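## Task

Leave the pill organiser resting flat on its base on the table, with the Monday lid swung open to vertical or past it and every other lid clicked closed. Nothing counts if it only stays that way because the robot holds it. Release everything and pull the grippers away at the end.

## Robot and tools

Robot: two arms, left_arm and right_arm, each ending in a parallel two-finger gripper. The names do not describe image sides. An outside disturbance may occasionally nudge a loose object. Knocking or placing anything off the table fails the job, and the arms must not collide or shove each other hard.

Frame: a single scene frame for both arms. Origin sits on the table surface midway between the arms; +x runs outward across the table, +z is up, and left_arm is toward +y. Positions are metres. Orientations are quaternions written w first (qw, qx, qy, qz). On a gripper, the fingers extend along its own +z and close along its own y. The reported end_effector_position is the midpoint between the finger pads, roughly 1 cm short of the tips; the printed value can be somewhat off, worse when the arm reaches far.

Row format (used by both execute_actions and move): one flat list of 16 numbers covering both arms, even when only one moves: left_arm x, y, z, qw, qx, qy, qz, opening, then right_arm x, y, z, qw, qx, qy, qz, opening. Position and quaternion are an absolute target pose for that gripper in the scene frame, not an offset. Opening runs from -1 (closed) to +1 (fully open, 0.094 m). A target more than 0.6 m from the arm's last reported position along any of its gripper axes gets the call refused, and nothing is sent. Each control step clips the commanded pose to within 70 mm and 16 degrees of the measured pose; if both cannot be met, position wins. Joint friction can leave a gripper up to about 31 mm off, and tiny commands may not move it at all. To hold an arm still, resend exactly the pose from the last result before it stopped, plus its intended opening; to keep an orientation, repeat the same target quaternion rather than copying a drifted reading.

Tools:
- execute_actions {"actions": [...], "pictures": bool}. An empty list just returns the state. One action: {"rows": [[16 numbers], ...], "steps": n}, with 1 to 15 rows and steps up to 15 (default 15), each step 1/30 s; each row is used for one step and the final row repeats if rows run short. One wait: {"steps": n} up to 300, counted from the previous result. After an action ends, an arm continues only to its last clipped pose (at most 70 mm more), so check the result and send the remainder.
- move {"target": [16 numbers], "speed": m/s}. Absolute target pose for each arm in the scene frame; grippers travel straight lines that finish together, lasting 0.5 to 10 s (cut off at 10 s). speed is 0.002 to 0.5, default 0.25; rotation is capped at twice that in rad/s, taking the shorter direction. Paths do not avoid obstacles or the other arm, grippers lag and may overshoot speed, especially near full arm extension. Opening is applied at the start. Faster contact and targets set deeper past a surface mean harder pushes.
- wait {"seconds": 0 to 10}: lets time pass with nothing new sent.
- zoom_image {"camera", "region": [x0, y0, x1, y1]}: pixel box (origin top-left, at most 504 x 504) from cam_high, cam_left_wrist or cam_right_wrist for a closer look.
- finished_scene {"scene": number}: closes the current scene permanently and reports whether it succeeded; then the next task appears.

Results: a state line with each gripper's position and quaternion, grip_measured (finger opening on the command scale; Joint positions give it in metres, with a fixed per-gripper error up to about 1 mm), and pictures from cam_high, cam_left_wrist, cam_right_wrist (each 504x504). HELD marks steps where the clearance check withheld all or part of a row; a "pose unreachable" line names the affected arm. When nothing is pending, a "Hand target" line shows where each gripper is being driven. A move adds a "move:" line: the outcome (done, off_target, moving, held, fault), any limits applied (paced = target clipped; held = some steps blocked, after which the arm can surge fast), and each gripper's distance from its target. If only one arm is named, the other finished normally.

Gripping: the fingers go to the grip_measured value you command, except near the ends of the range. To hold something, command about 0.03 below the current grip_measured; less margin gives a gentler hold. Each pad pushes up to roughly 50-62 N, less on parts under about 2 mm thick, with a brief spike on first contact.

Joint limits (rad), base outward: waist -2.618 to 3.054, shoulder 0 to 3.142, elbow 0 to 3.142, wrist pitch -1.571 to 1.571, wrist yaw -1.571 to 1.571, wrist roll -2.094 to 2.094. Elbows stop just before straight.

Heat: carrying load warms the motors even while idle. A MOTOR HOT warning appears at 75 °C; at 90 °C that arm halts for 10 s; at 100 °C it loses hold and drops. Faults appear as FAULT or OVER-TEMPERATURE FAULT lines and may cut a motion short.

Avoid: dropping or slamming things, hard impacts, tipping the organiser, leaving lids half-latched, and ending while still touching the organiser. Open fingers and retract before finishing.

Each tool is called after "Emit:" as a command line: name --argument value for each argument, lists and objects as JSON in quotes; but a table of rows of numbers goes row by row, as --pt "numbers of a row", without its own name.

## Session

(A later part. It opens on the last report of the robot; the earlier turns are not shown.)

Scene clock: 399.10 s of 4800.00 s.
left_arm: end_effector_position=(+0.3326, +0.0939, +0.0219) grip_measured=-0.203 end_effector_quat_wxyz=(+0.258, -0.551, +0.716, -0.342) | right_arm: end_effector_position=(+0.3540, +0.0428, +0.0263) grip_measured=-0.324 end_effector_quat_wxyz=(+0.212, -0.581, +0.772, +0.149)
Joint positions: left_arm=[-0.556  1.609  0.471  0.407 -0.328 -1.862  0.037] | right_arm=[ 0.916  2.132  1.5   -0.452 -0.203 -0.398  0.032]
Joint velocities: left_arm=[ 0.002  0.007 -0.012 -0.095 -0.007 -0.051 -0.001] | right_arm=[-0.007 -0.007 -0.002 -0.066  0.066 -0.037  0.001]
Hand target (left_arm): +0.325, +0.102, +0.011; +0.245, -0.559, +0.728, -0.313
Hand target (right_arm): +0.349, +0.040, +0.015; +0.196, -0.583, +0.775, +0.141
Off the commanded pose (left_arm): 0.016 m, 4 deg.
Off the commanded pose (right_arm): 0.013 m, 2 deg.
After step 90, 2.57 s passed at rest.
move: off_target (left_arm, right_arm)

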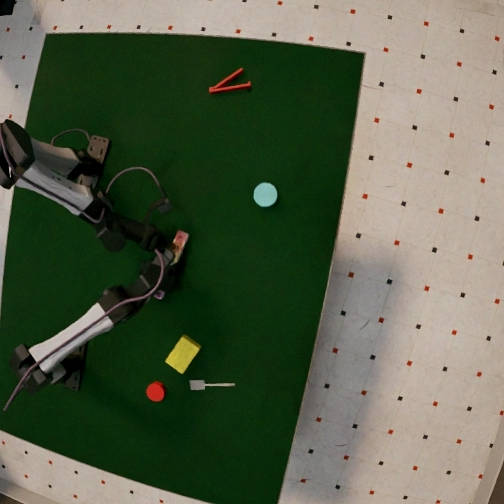

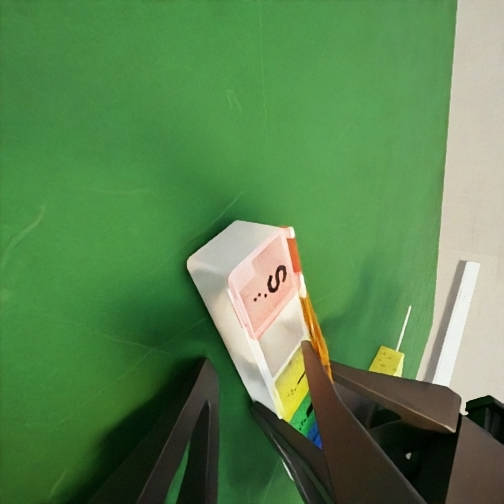

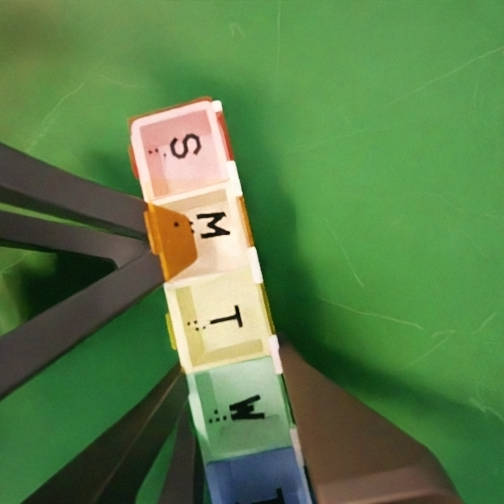

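Emit:
execute_actions --actions '[{"rows":[[0.326,0.102,0.010,0.245,-0.5585,0.729,-0.311,-0.18,0.349,0.040,0.015,0.196,-0.583,0.775,0.141,-0.45],[0.326,0.102,0.010,0.245,-0.5585,0.729,-0.311,-0.16,0.349,0.040,0.015,0.196,-0.583,0.775,0.141,-0.45],[0.326,0.102,0.010,0.245,-0.5585,0.729,-0.311,-0.14,0.349,0.040,0.015,0.196,-0.583,0.775,0.141,-0.45],[0.326,0.102,0.010,0.245,-0.5585,0.729,-0.311,-0.12,0.349,0.040,0.015,0.196,-0.583,0.775,0.141,-0.45],[0.326,0.102,0.010,0.245,-0.5585,0.729,-0.311,-0.1,0.349,0.040,0.015,0.196,-0.583,0.775,0.141,-0.45],[0.326,0.102,0.010,0.245,-0.5585,0.729,-0.311,-0.08,0.349,0.040,0.015,0.196,-0.583,0.775,0.141,-0.45],[0.326,0.102,0.010,0.245,-0.5585,0.729,-0.311,-0.06,0.349,0.040,0.015,0.196,-0.583,0.775,0.141,-0.45],[0.326,0.102,0.010,0.245,-0.5585,0.729,-0.311,-0.04,0.349,0.040,0.015,0.196,-0.583,0.775,0.141,-0.45],[0.326,0.102,0.010,0.245,-0.5585,0.729,-0.311,-0.02,0.349,0.040,0.015,0.196,-0.583,0.775,0.141,-0.45],[0.326,0.102,0.010,0.245,-0.5585,0.729,-0.311,0.0,0.349,0.040,0.015,0.196,-0.583,0.775,0.141,-0.45],[0.326,0.102,0.010,0.245,-0.5585,0.729,-0.311,0.02,0.349,0.040,0.015,0.196,-0.583,0.775,0.141,-0.45],[0.326,0.102,0.010,0.245,-0.5585,0.729,-0.311,0.04,0.349,0.040,0.015,0.196,-0.583,0.775,0.141,-0.45],[0.326,0.102,0.010,0.245,-0.5585,0.729,-0.311,0.05,0.349,0.040,0.015,0.196,-0.583,0.775,0.141,-0.45]],"steps":15}]'

Scene clock: 415.43 s of 4800.00 s.
left_arm: end_effector_position=(+0.3359, +0.0930, +0.0262) grip_measured=+0.046 end_effector_quat_wxyz=(+0.262, -0.552, +0.712, -0.347) | right_arm: end_effector_position=(+0.3540, +0.0428, +0.0263) grip_measured=-0.324 end_effector_quat_wxyz=(+0.212, -0.581, +0.772, +0.149)
Joint positions: left_arm=[-0.555  1.606  0.479  0.408 -0.333 -1.862  0.049] | right_arm=[ 0.916  2.132  1.5   -0.452 -0.203 -0.398  0.032]
Joint velocities: left_arm=[-0.007  0.002 -0.002  0.007  0.022  0.007  0.   ] | right_arm=[0.002 0.022 0.002 0.022 0.051 0.007 0.   ]
Hand target (left_arm): +0.325, +0.102, +0.011; +0.245, -0.559, +0.728, -0.312
Hand target (right_arm): +0.349, +0.040, +0.015; +0.196, -0.583, +0.775, +0.141
Off the commanded pose (left_arm): 0.021 m, 5 deg.
Off the commanded pose (right_arm): 0.013 m, 2 deg.
Steps of this call (steps 1 to 90: nothing new was sent; then 12.83 s passed at rest; steps 91 to 105: all 15 steps of this action). Readings (end_effector_position):
91: left_arm (+0.3326, +0.0940, +0.0218) | right_arm (+0.3540, +0.0428, +0.0263)
92: left_arm (+0.3328, +0.0939, +0.0220) | right_arm (+0.3540, +0.0428, +0.0263)
94: left_arm (+0.3336, +0.0935, +0.0229) | right_arm (+0.3540, +0.0428, +0.0263)
98: left_arm (+0.3348, +0.0932, +0.0242) | right_arm (+0.3540, +0.0428, +0.0263)
105: the state above

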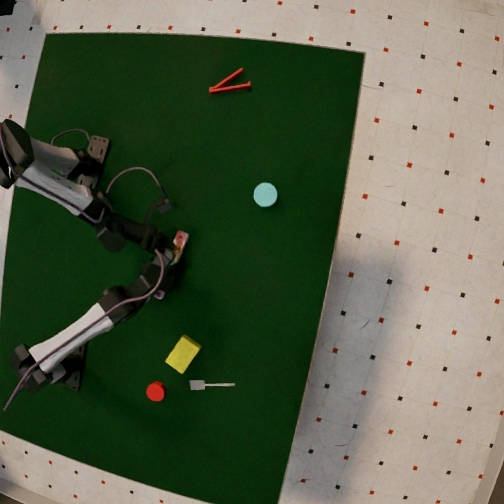

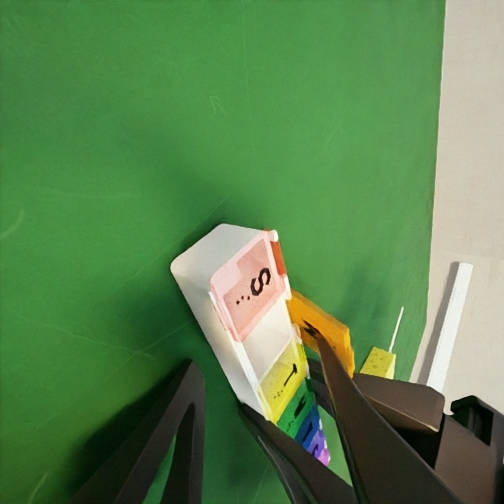

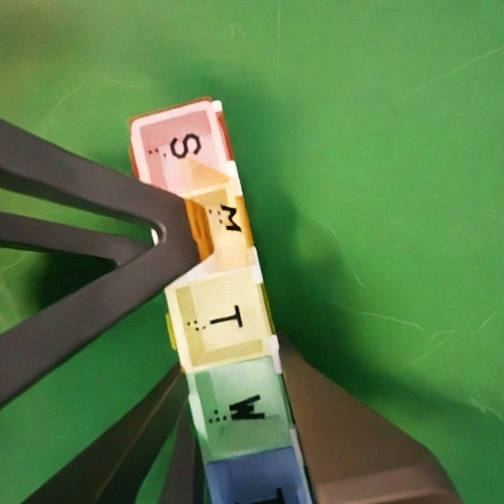

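Emit:
execute_actions --actions '[{"rows":[[0.326,0.102,0.010,0.245,-0.5585,0.729,-0.311,0.08,0.349,0.040,0.015,0.196,-0.583,0.775,0.141,-0.45],[0.326,0.102,0.010,0.245,-0.5585,0.729,-0.311,0.11,0.349,0.040,0.015,0.196,-0.583,0.775,0.141,-0.45],[0.326,0.102,0.010,0.245,-0.5585,0.729,-0.311,0.14,0.349,0.040,0.015,0.196,-0.583,0.775,0.141,-0.45],[0.326,0.102,0.010,0.245,-0.5585,0.729,-0.311,0.17,0.349,0.040,0.015,0.196,-0.583,0.775,0.141,-0.45],[0.326,0.102,0.010,0.245,-0.5585,0.729,-0.311,0.2,0.349,0.040,0.015,0.196,-0.583,0.775,0.141,-0.45],[0.326,0.102,0.010,0.245,-0.5585,0.729,-0.311,0.23,0.349,0.040,0.015,0.196,-0.583,0.775,0.141,-0.45],[0.326,0.102,0.010,0.245,-0.5585,0.729,-0.311,0.26,0.349,0.040,0.015,0.196,-0.583,0.775,0.141,-0.45]],"steps":12}]'

Scene clock: 429.87 s of 4800.00 s.
left_arm: end_effector_position=(+0.3378, +0.0928, +0.0301) grip_measured=+0.257 end_effector_quat_wxyz=(+0.264, -0.552, +0.708, -0.353) | right_arm: end_effector_position=(+0.3540, +0.0428, +0.0263) grip_measured=-0.324 end_effector_quat_wxyz=(+0.212, -0.581, +0.772, +0.149)
Joint positions: left_arm=[-0.552  1.599  0.479  0.416 -0.335 -1.862  0.059] | right_arm=[ 0.916  2.132  1.5   -0.452 -0.203 -0.398  0.032]
Joint velocities: left_arm=[ 0.017 -0.002 -0.012 -0.037 -0.081 -0.066 -0.   ] | right_arm=[ 0.012  0.012 -0.002 -0.066 -0.007  0.11  -0.   ]
Hand target (left_arm): +0.325, +0.102, +0.011; +0.245, -0.559, +0.728, -0.313
Hand target (right_arm): +0.349, +0.040, +0.015; +0.196, -0.583, +0.775, +0.141
Off the commanded pose (left_arm): 0.025 m, 6 deg.
Off the commanded pose (right_arm): 0.013 m, 2 deg.
Steps of this call (steps 1 to 90: nothing new was sent; then 11.03 s passed at rest; steps 91 to 102: all 12 steps of this action). Readings (end_effector_position):
91: left_arm (+0.3359, +0.0930, +0.0263) | right_arm (+0.3540, +0.0428, +0.0263)
92: left_arm (+0.3362, +0.0929, +0.0268) | right_arm (+0.3540, +0.0428, +0.0263)
94: left_arm (+0.3368, +0.0929, +0.0281) | right_arm (+0.3540, +0.0428, +0.0263)
98: left_arm (+0.3378, +0.0928, +0.0301) | right_arm (+0.3540, +0.0428, +0.0263)
102: the state above

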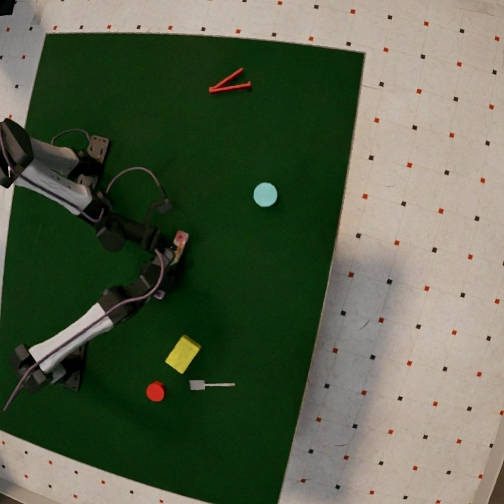

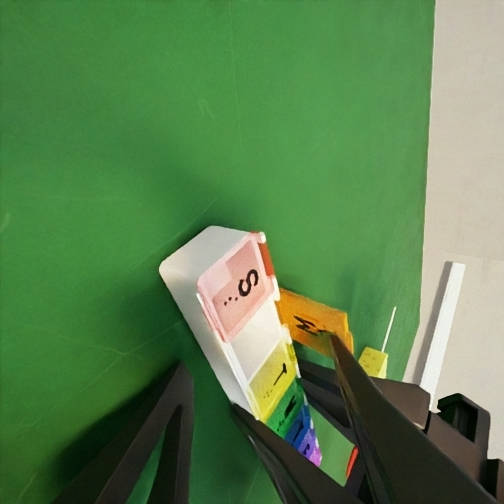

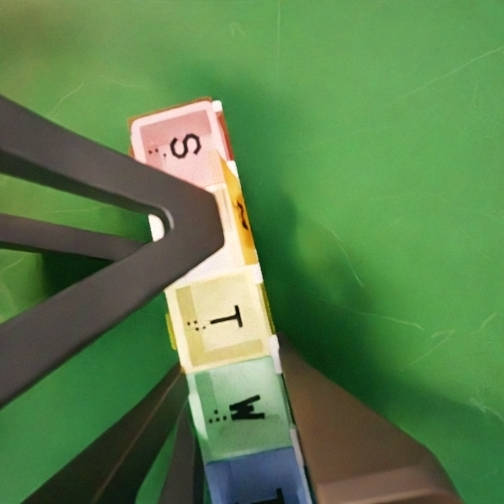

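Emit:
move --target '[0.331,0.101,0.010,0.2107,-0.5724,0.7464,-0.2656,0.26,0.349,0.040,0.015,0.196,-0.583,0.775,0.141,-0.45]' --speed 0.03

Scene clock: 442.00 s of 4800.00 s.
left_arm: end_effector_position=(+0.3420, +0.0910, +0.0293) grip_measured=+0.257 end_effector_quat_wxyz=(+0.230, -0.564, +0.731, -0.308) | right_arm: end_effector_position=(+0.3540, +0.0428, +0.0263) grip_measured=-0.324 end_effector_quat_wxyz=(+0.212, -0.581, +0.772, +0.149)
Joint positions: left_arm=[-0.522  1.599  0.604  0.174 -0.273 -1.869  0.059] | right_arm=[ 0.916  2.132  1.5   -0.452 -0.203 -0.398  0.032]
Joint velocities: left_arm=[ 0.007 -0.022 -0.007  0.007 -0.007 -0.007 -0.   ] | right_arm=[-0.027  0.002 -0.002 -0.007 -0.022 -0.037 -0.001]
Hand target (left_arm): +0.330, +0.101, +0.012; +0.210, -0.573, +0.745, -0.268
Hand target (right_arm): +0.349, +0.040, +0.015; +0.196, -0.583, +0.775, +0.141
Off the commanded pose (left_arm): 0.024 m, 6 deg.
Off the commanded pose (right_arm): 0.013 m, 2 deg.
After step 90, 5.20 s passed at rest.
move: off_target (left_arm, right_arm)

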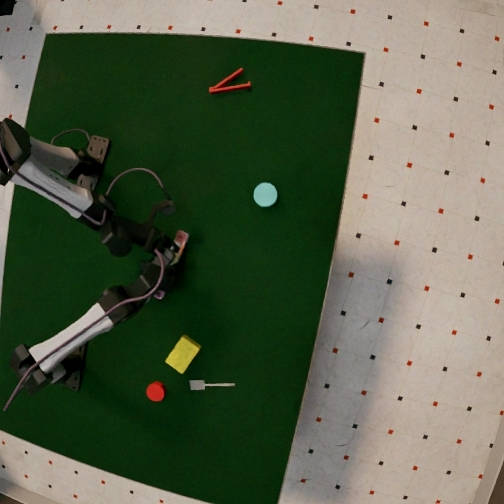

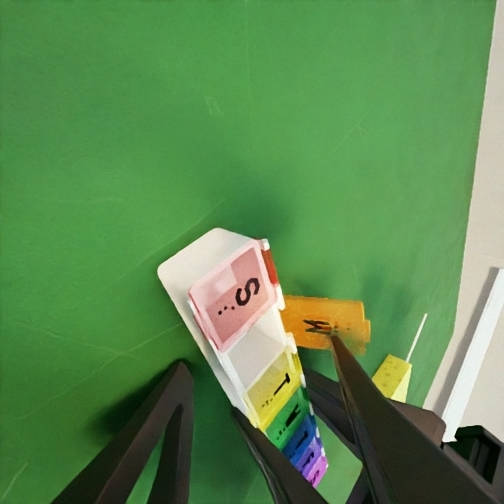

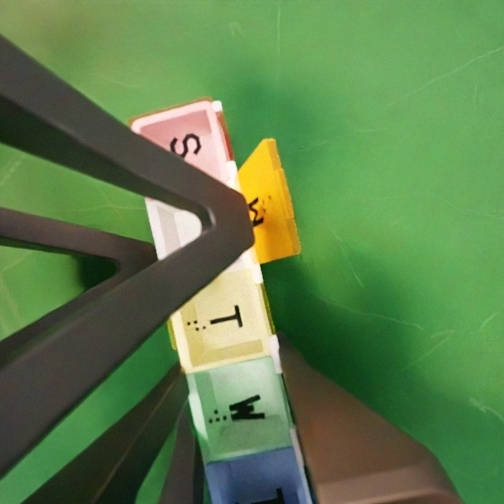

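Emit:
move --target '[0.325,0.103,0.065,0.245,-0.5585,0.729,-0.311,0.26,0.349,0.040,0.015,0.196,-0.583,0.775,0.141,-0.45]' --speed 0.05

Scene clock: 448.73 s of 4800.00 s.
left_arm: end_effector_position=(+0.3336, +0.1000, +0.0676) grip_measured=+0.257 end_effector_quat_wxyz=(+0.245, -0.562, +0.721, -0.321) | right_arm: end_effector_position=(+0.3540, +0.0428, +0.0263) grip_measured=-0.324 end_effector_quat_wxyz=(+0.212, -0.581, +0.772, +0.149)
Joint positions: left_arm=[-0.53   1.429  0.604  0.042 -0.302 -1.868  0.059] | right_arm=[ 0.916  2.132  1.5   -0.452 -0.203 -0.398  0.032]
Joint velocities: left_arm=[ 0.002 -0.007  0.007 -0.037 -0.007 -0.051  0.002] | right_arm=[-0.012  0.002 -0.012 -0.066 -0.007  0.081 -0.001]
Hand target (left_arm): +0.325, +0.103, +0.064; +0.245, -0.558, +0.729, -0.311
Hand target (right_arm): +0.349, +0.040, +0.015; +0.196, -0.583, +0.775, +0.141
Off the commanded pose (left_arm): 0.009 m, 1 deg.
Off the commanded pose (right_arm): 0.013 m, 2 deg.
After step 90, 2.40 s passed at rest.
move: off_target (right_arm)

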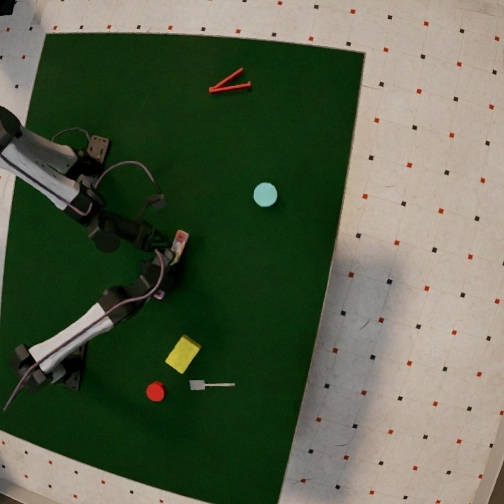

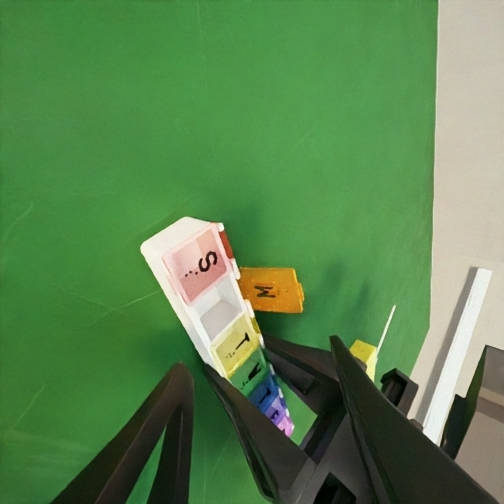

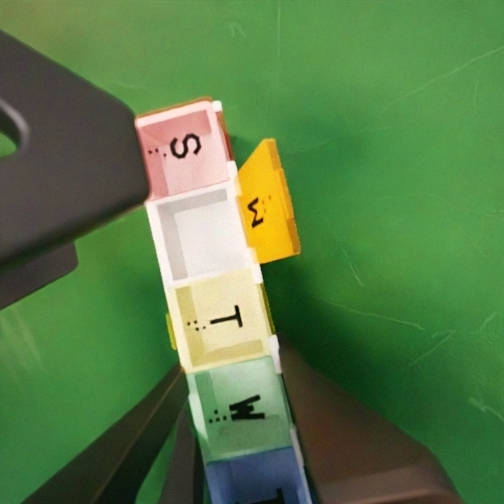

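Emit:
move --target '[0.27,0.16,0.13,0.245,-0.5585,0.729,-0.311,0.26,0.352,0.041,0.022,0.205,-0.582,0.773,0.147,0.15]' --speed 0.15

Emit:
move --target '[0.27,0.16,0.13,0.245,-0.5585,0.729,-0.311,0.26,0.33,-0.04,0.13,0.205,-0.582,0.773,0.147,0.15]' --speed 0.1

Scene clock: 459.73 s of 4800.00 s.
left_arm: end_effector_position=(+0.2738, +0.1546, +0.1284) grip_measured=+0.257 end_effector_quat_wxyz=(+0.247, -0.558, +0.727, -0.314) | right_arm: end_effector_position=(+0.3537, +0.0433, +0.0266) grip_measured=+0.148 end_effector_quat_wxyz=(+0.212, -0.581, +0.771, +0.150)
Joint positions: left_arm=[-0.497  0.936  0.584 -0.436 -0.28  -1.83   0.059] | right_arm=[ 0.916  2.132  1.5   -0.45  -0.206 -0.398  0.054]
Joint velocities: left_arm=[ 0.012 -0.012 -0.017 -0.066 -0.081  0.022 -0.   ] | right_arm=[-0.007 -0.012  0.007  0.022 -0.051 -0.051  0.001]
Hand target (left_arm): +0.270, +0.159, +0.128; +0.245, -0.559, +0.729, -0.311
Hand target (right_arm): +0.352, +0.041, +0.022; +0.205, -0.582, +0.773, +0.147
Off the commanded pose (left_arm): 0.007 m, 0 deg.
Off the commanded pose (right_arm): 0.005 m, 1 deg.
After step 90, 6.57 s passed at rest.
move: done

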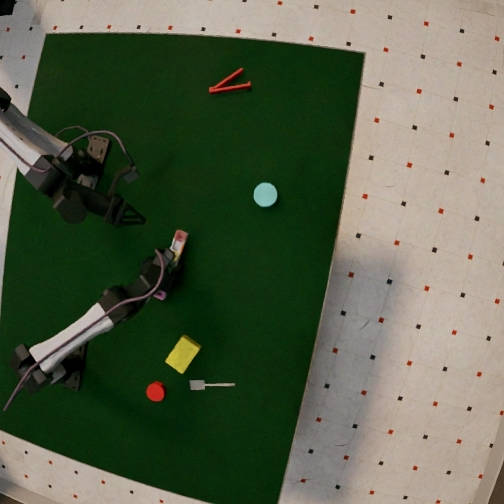

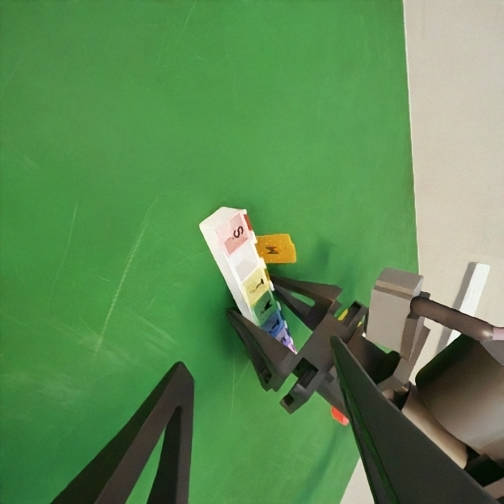

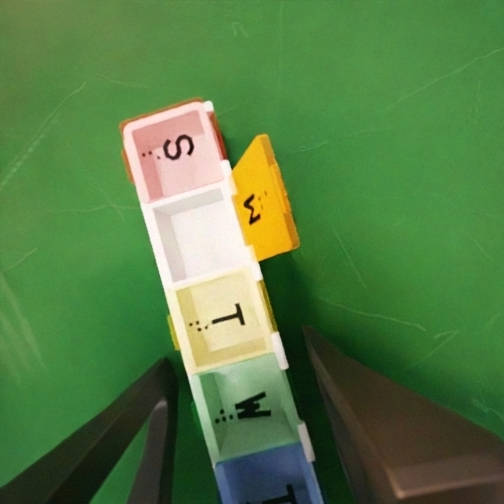

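Scene clock: 461.60 s of 4800.00 s.
left_arm: end_effector_position=(+0.2726, +0.1550, +0.1271) grip_measured=+0.257 end_effector_quat_wxyz=(+0.245, -0.557, +0.730, -0.310) | right_arm: end_effector_position=(+0.3315, -0.0363, +0.1295) grip_measured=+0.148 end_effector_quat_wxyz=(+0.211, -0.581, +0.773, +0.143)
Joint positions: left_arm=[-0.497  0.936  0.584 -0.444 -0.278 -1.827  0.059] | right_arm=[ 0.82   1.772  1.425 -0.761 -0.236 -0.486  0.054]
Joint velocities: left_arm=[ 0.012 -0.002 -0.002 -0.037  0.066 -0.051  0.   ] | right_arm=[-0.017  0.002 -0.012  0.007  0.037 -0.081  0.001]
Hand target (left_arm): +0.270, +0.160, +0.130; +0.245, -0.559, +0.729, -0.311
Hand target (right_arm): +0.328, -0.042, +0.129; +0.205, -0.583, +0.773, +0.145
Off the commanded pose (left_arm): 0.006 m, 0 deg.
Off the commanded pose (right_arm): 0.004 m, 1 deg.
move: done

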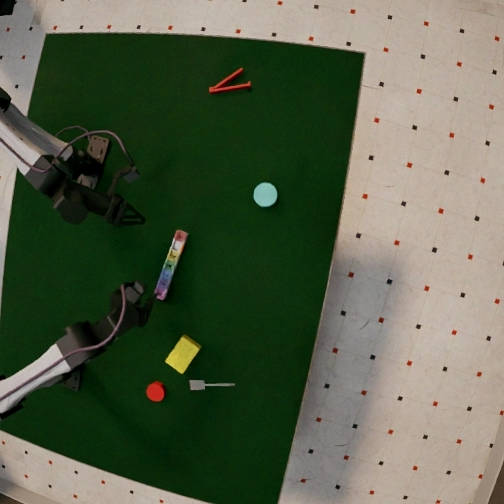

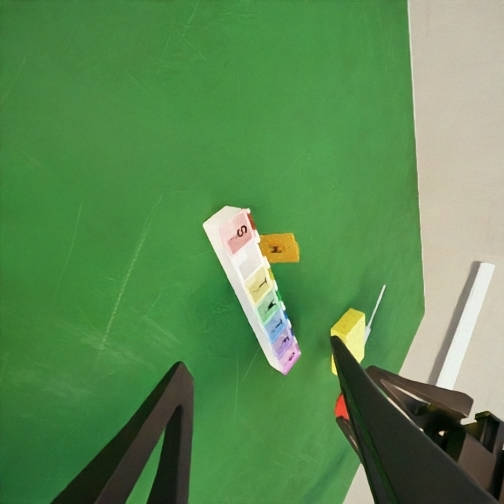

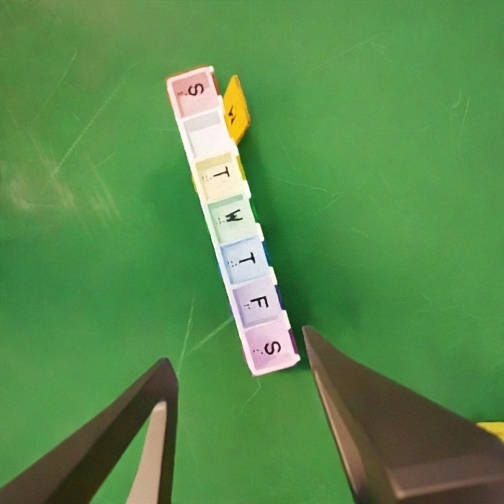

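Emit:
zoom_image --camera "cam_left_wrist" --region '[190,190,320,390]'

Emit:
zoom_image --camera "cam_right_wrist" --region '[140,50,330,390]'

Region (190, 190, 320, 390) of cam_left_wrist's 504x504 image, scaled by 2.520, with more detail than that image has; it fills the left 328 columns of this view, and the rest is white.

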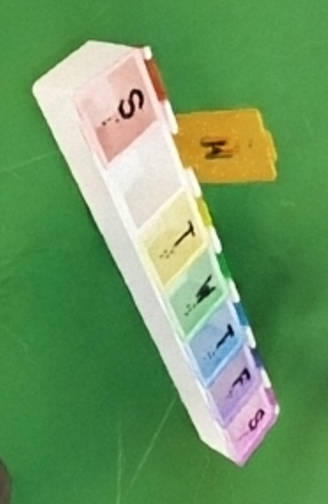

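Region (140, 50, 330, 390) of cam_right_wrist's 504x504 image, scaled by 1.482, with more detail than that image has; it fills the left 282 columns of this view, and the rest is white.

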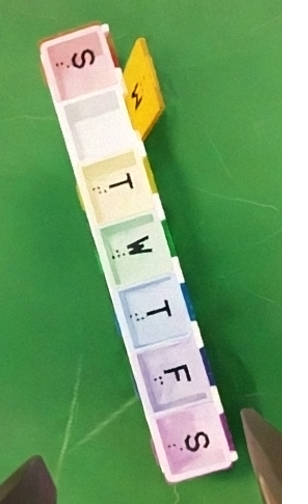

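Emit:
move --target '[0.27,0.16,0.13,0.245,-0.5585,0.729,-0.311,0.26,0.26,-0.16,0.15,0.205,-0.582,0.773,0.147,0.15]' --speed 0.25

Emit:
finished_scene --scene 2

Scene clock: 479.33 s of 4800.00 s.
left_arm: end_effector_position=(+0.2726, +0.1549, +0.1271) grip_measured=+0.257 end_effector_quat_wxyz=(+0.245, -0.557, +0.730, -0.310) | right_arm: end_effector_position=(+0.2643, -0.1561, +0.1522) grip_measured=+0.148 end_effector_quat_wxyz=(+0.213, -0.582, +0.773, +0.140)
Joint positions: left_arm=[-0.497  0.936  0.584 -0.444 -0.278 -1.827  0.059] | right_arm=[ 0.64   1.289  1.058 -0.919 -0.307 -0.658  0.054]
Joint velocities: left_arm=[-0.002 -0.022  0.002 -0.066  0.007 -0.037  0.001] | right_arm=[-0.012  0.002 -0.007 -0.007 -0.037 -0.095  0.   ]
Hand target (left_arm): +0.270, +0.160, +0.130; +0.245, -0.559, +0.729, -0.311
Hand target (right_arm): +0.259, -0.161, +0.148; +0.204, -0.583, +0.773, +0.143
Off the commanded pose (left_arm): 0.006 m, 0 deg.
Off the commanded pose (right_arm): 0.006 m, 1 deg.
After step 90, 13.57 s passed at rest.
move: done

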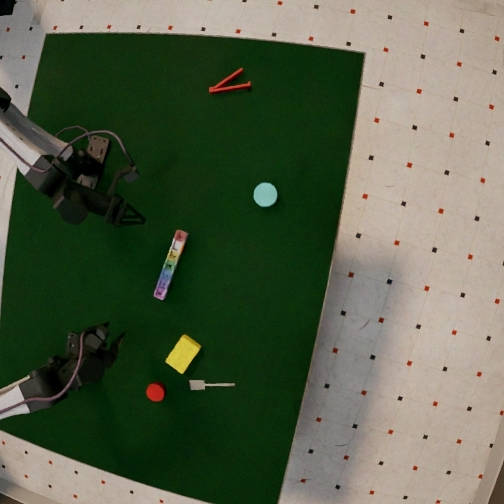

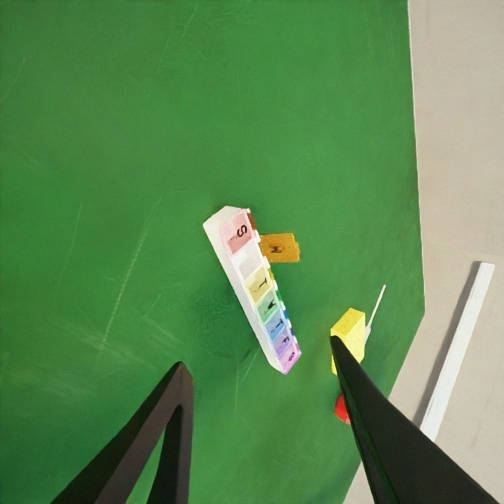

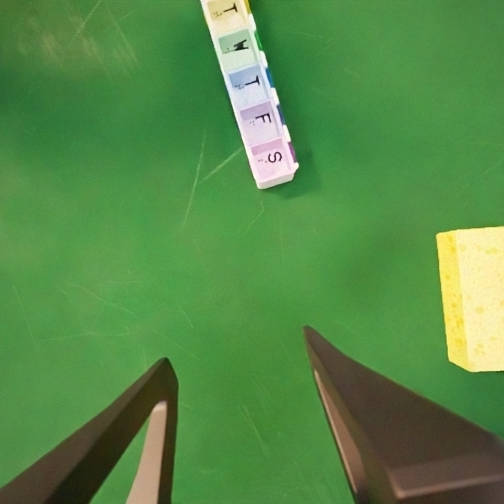

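The scene is finished: the task was done.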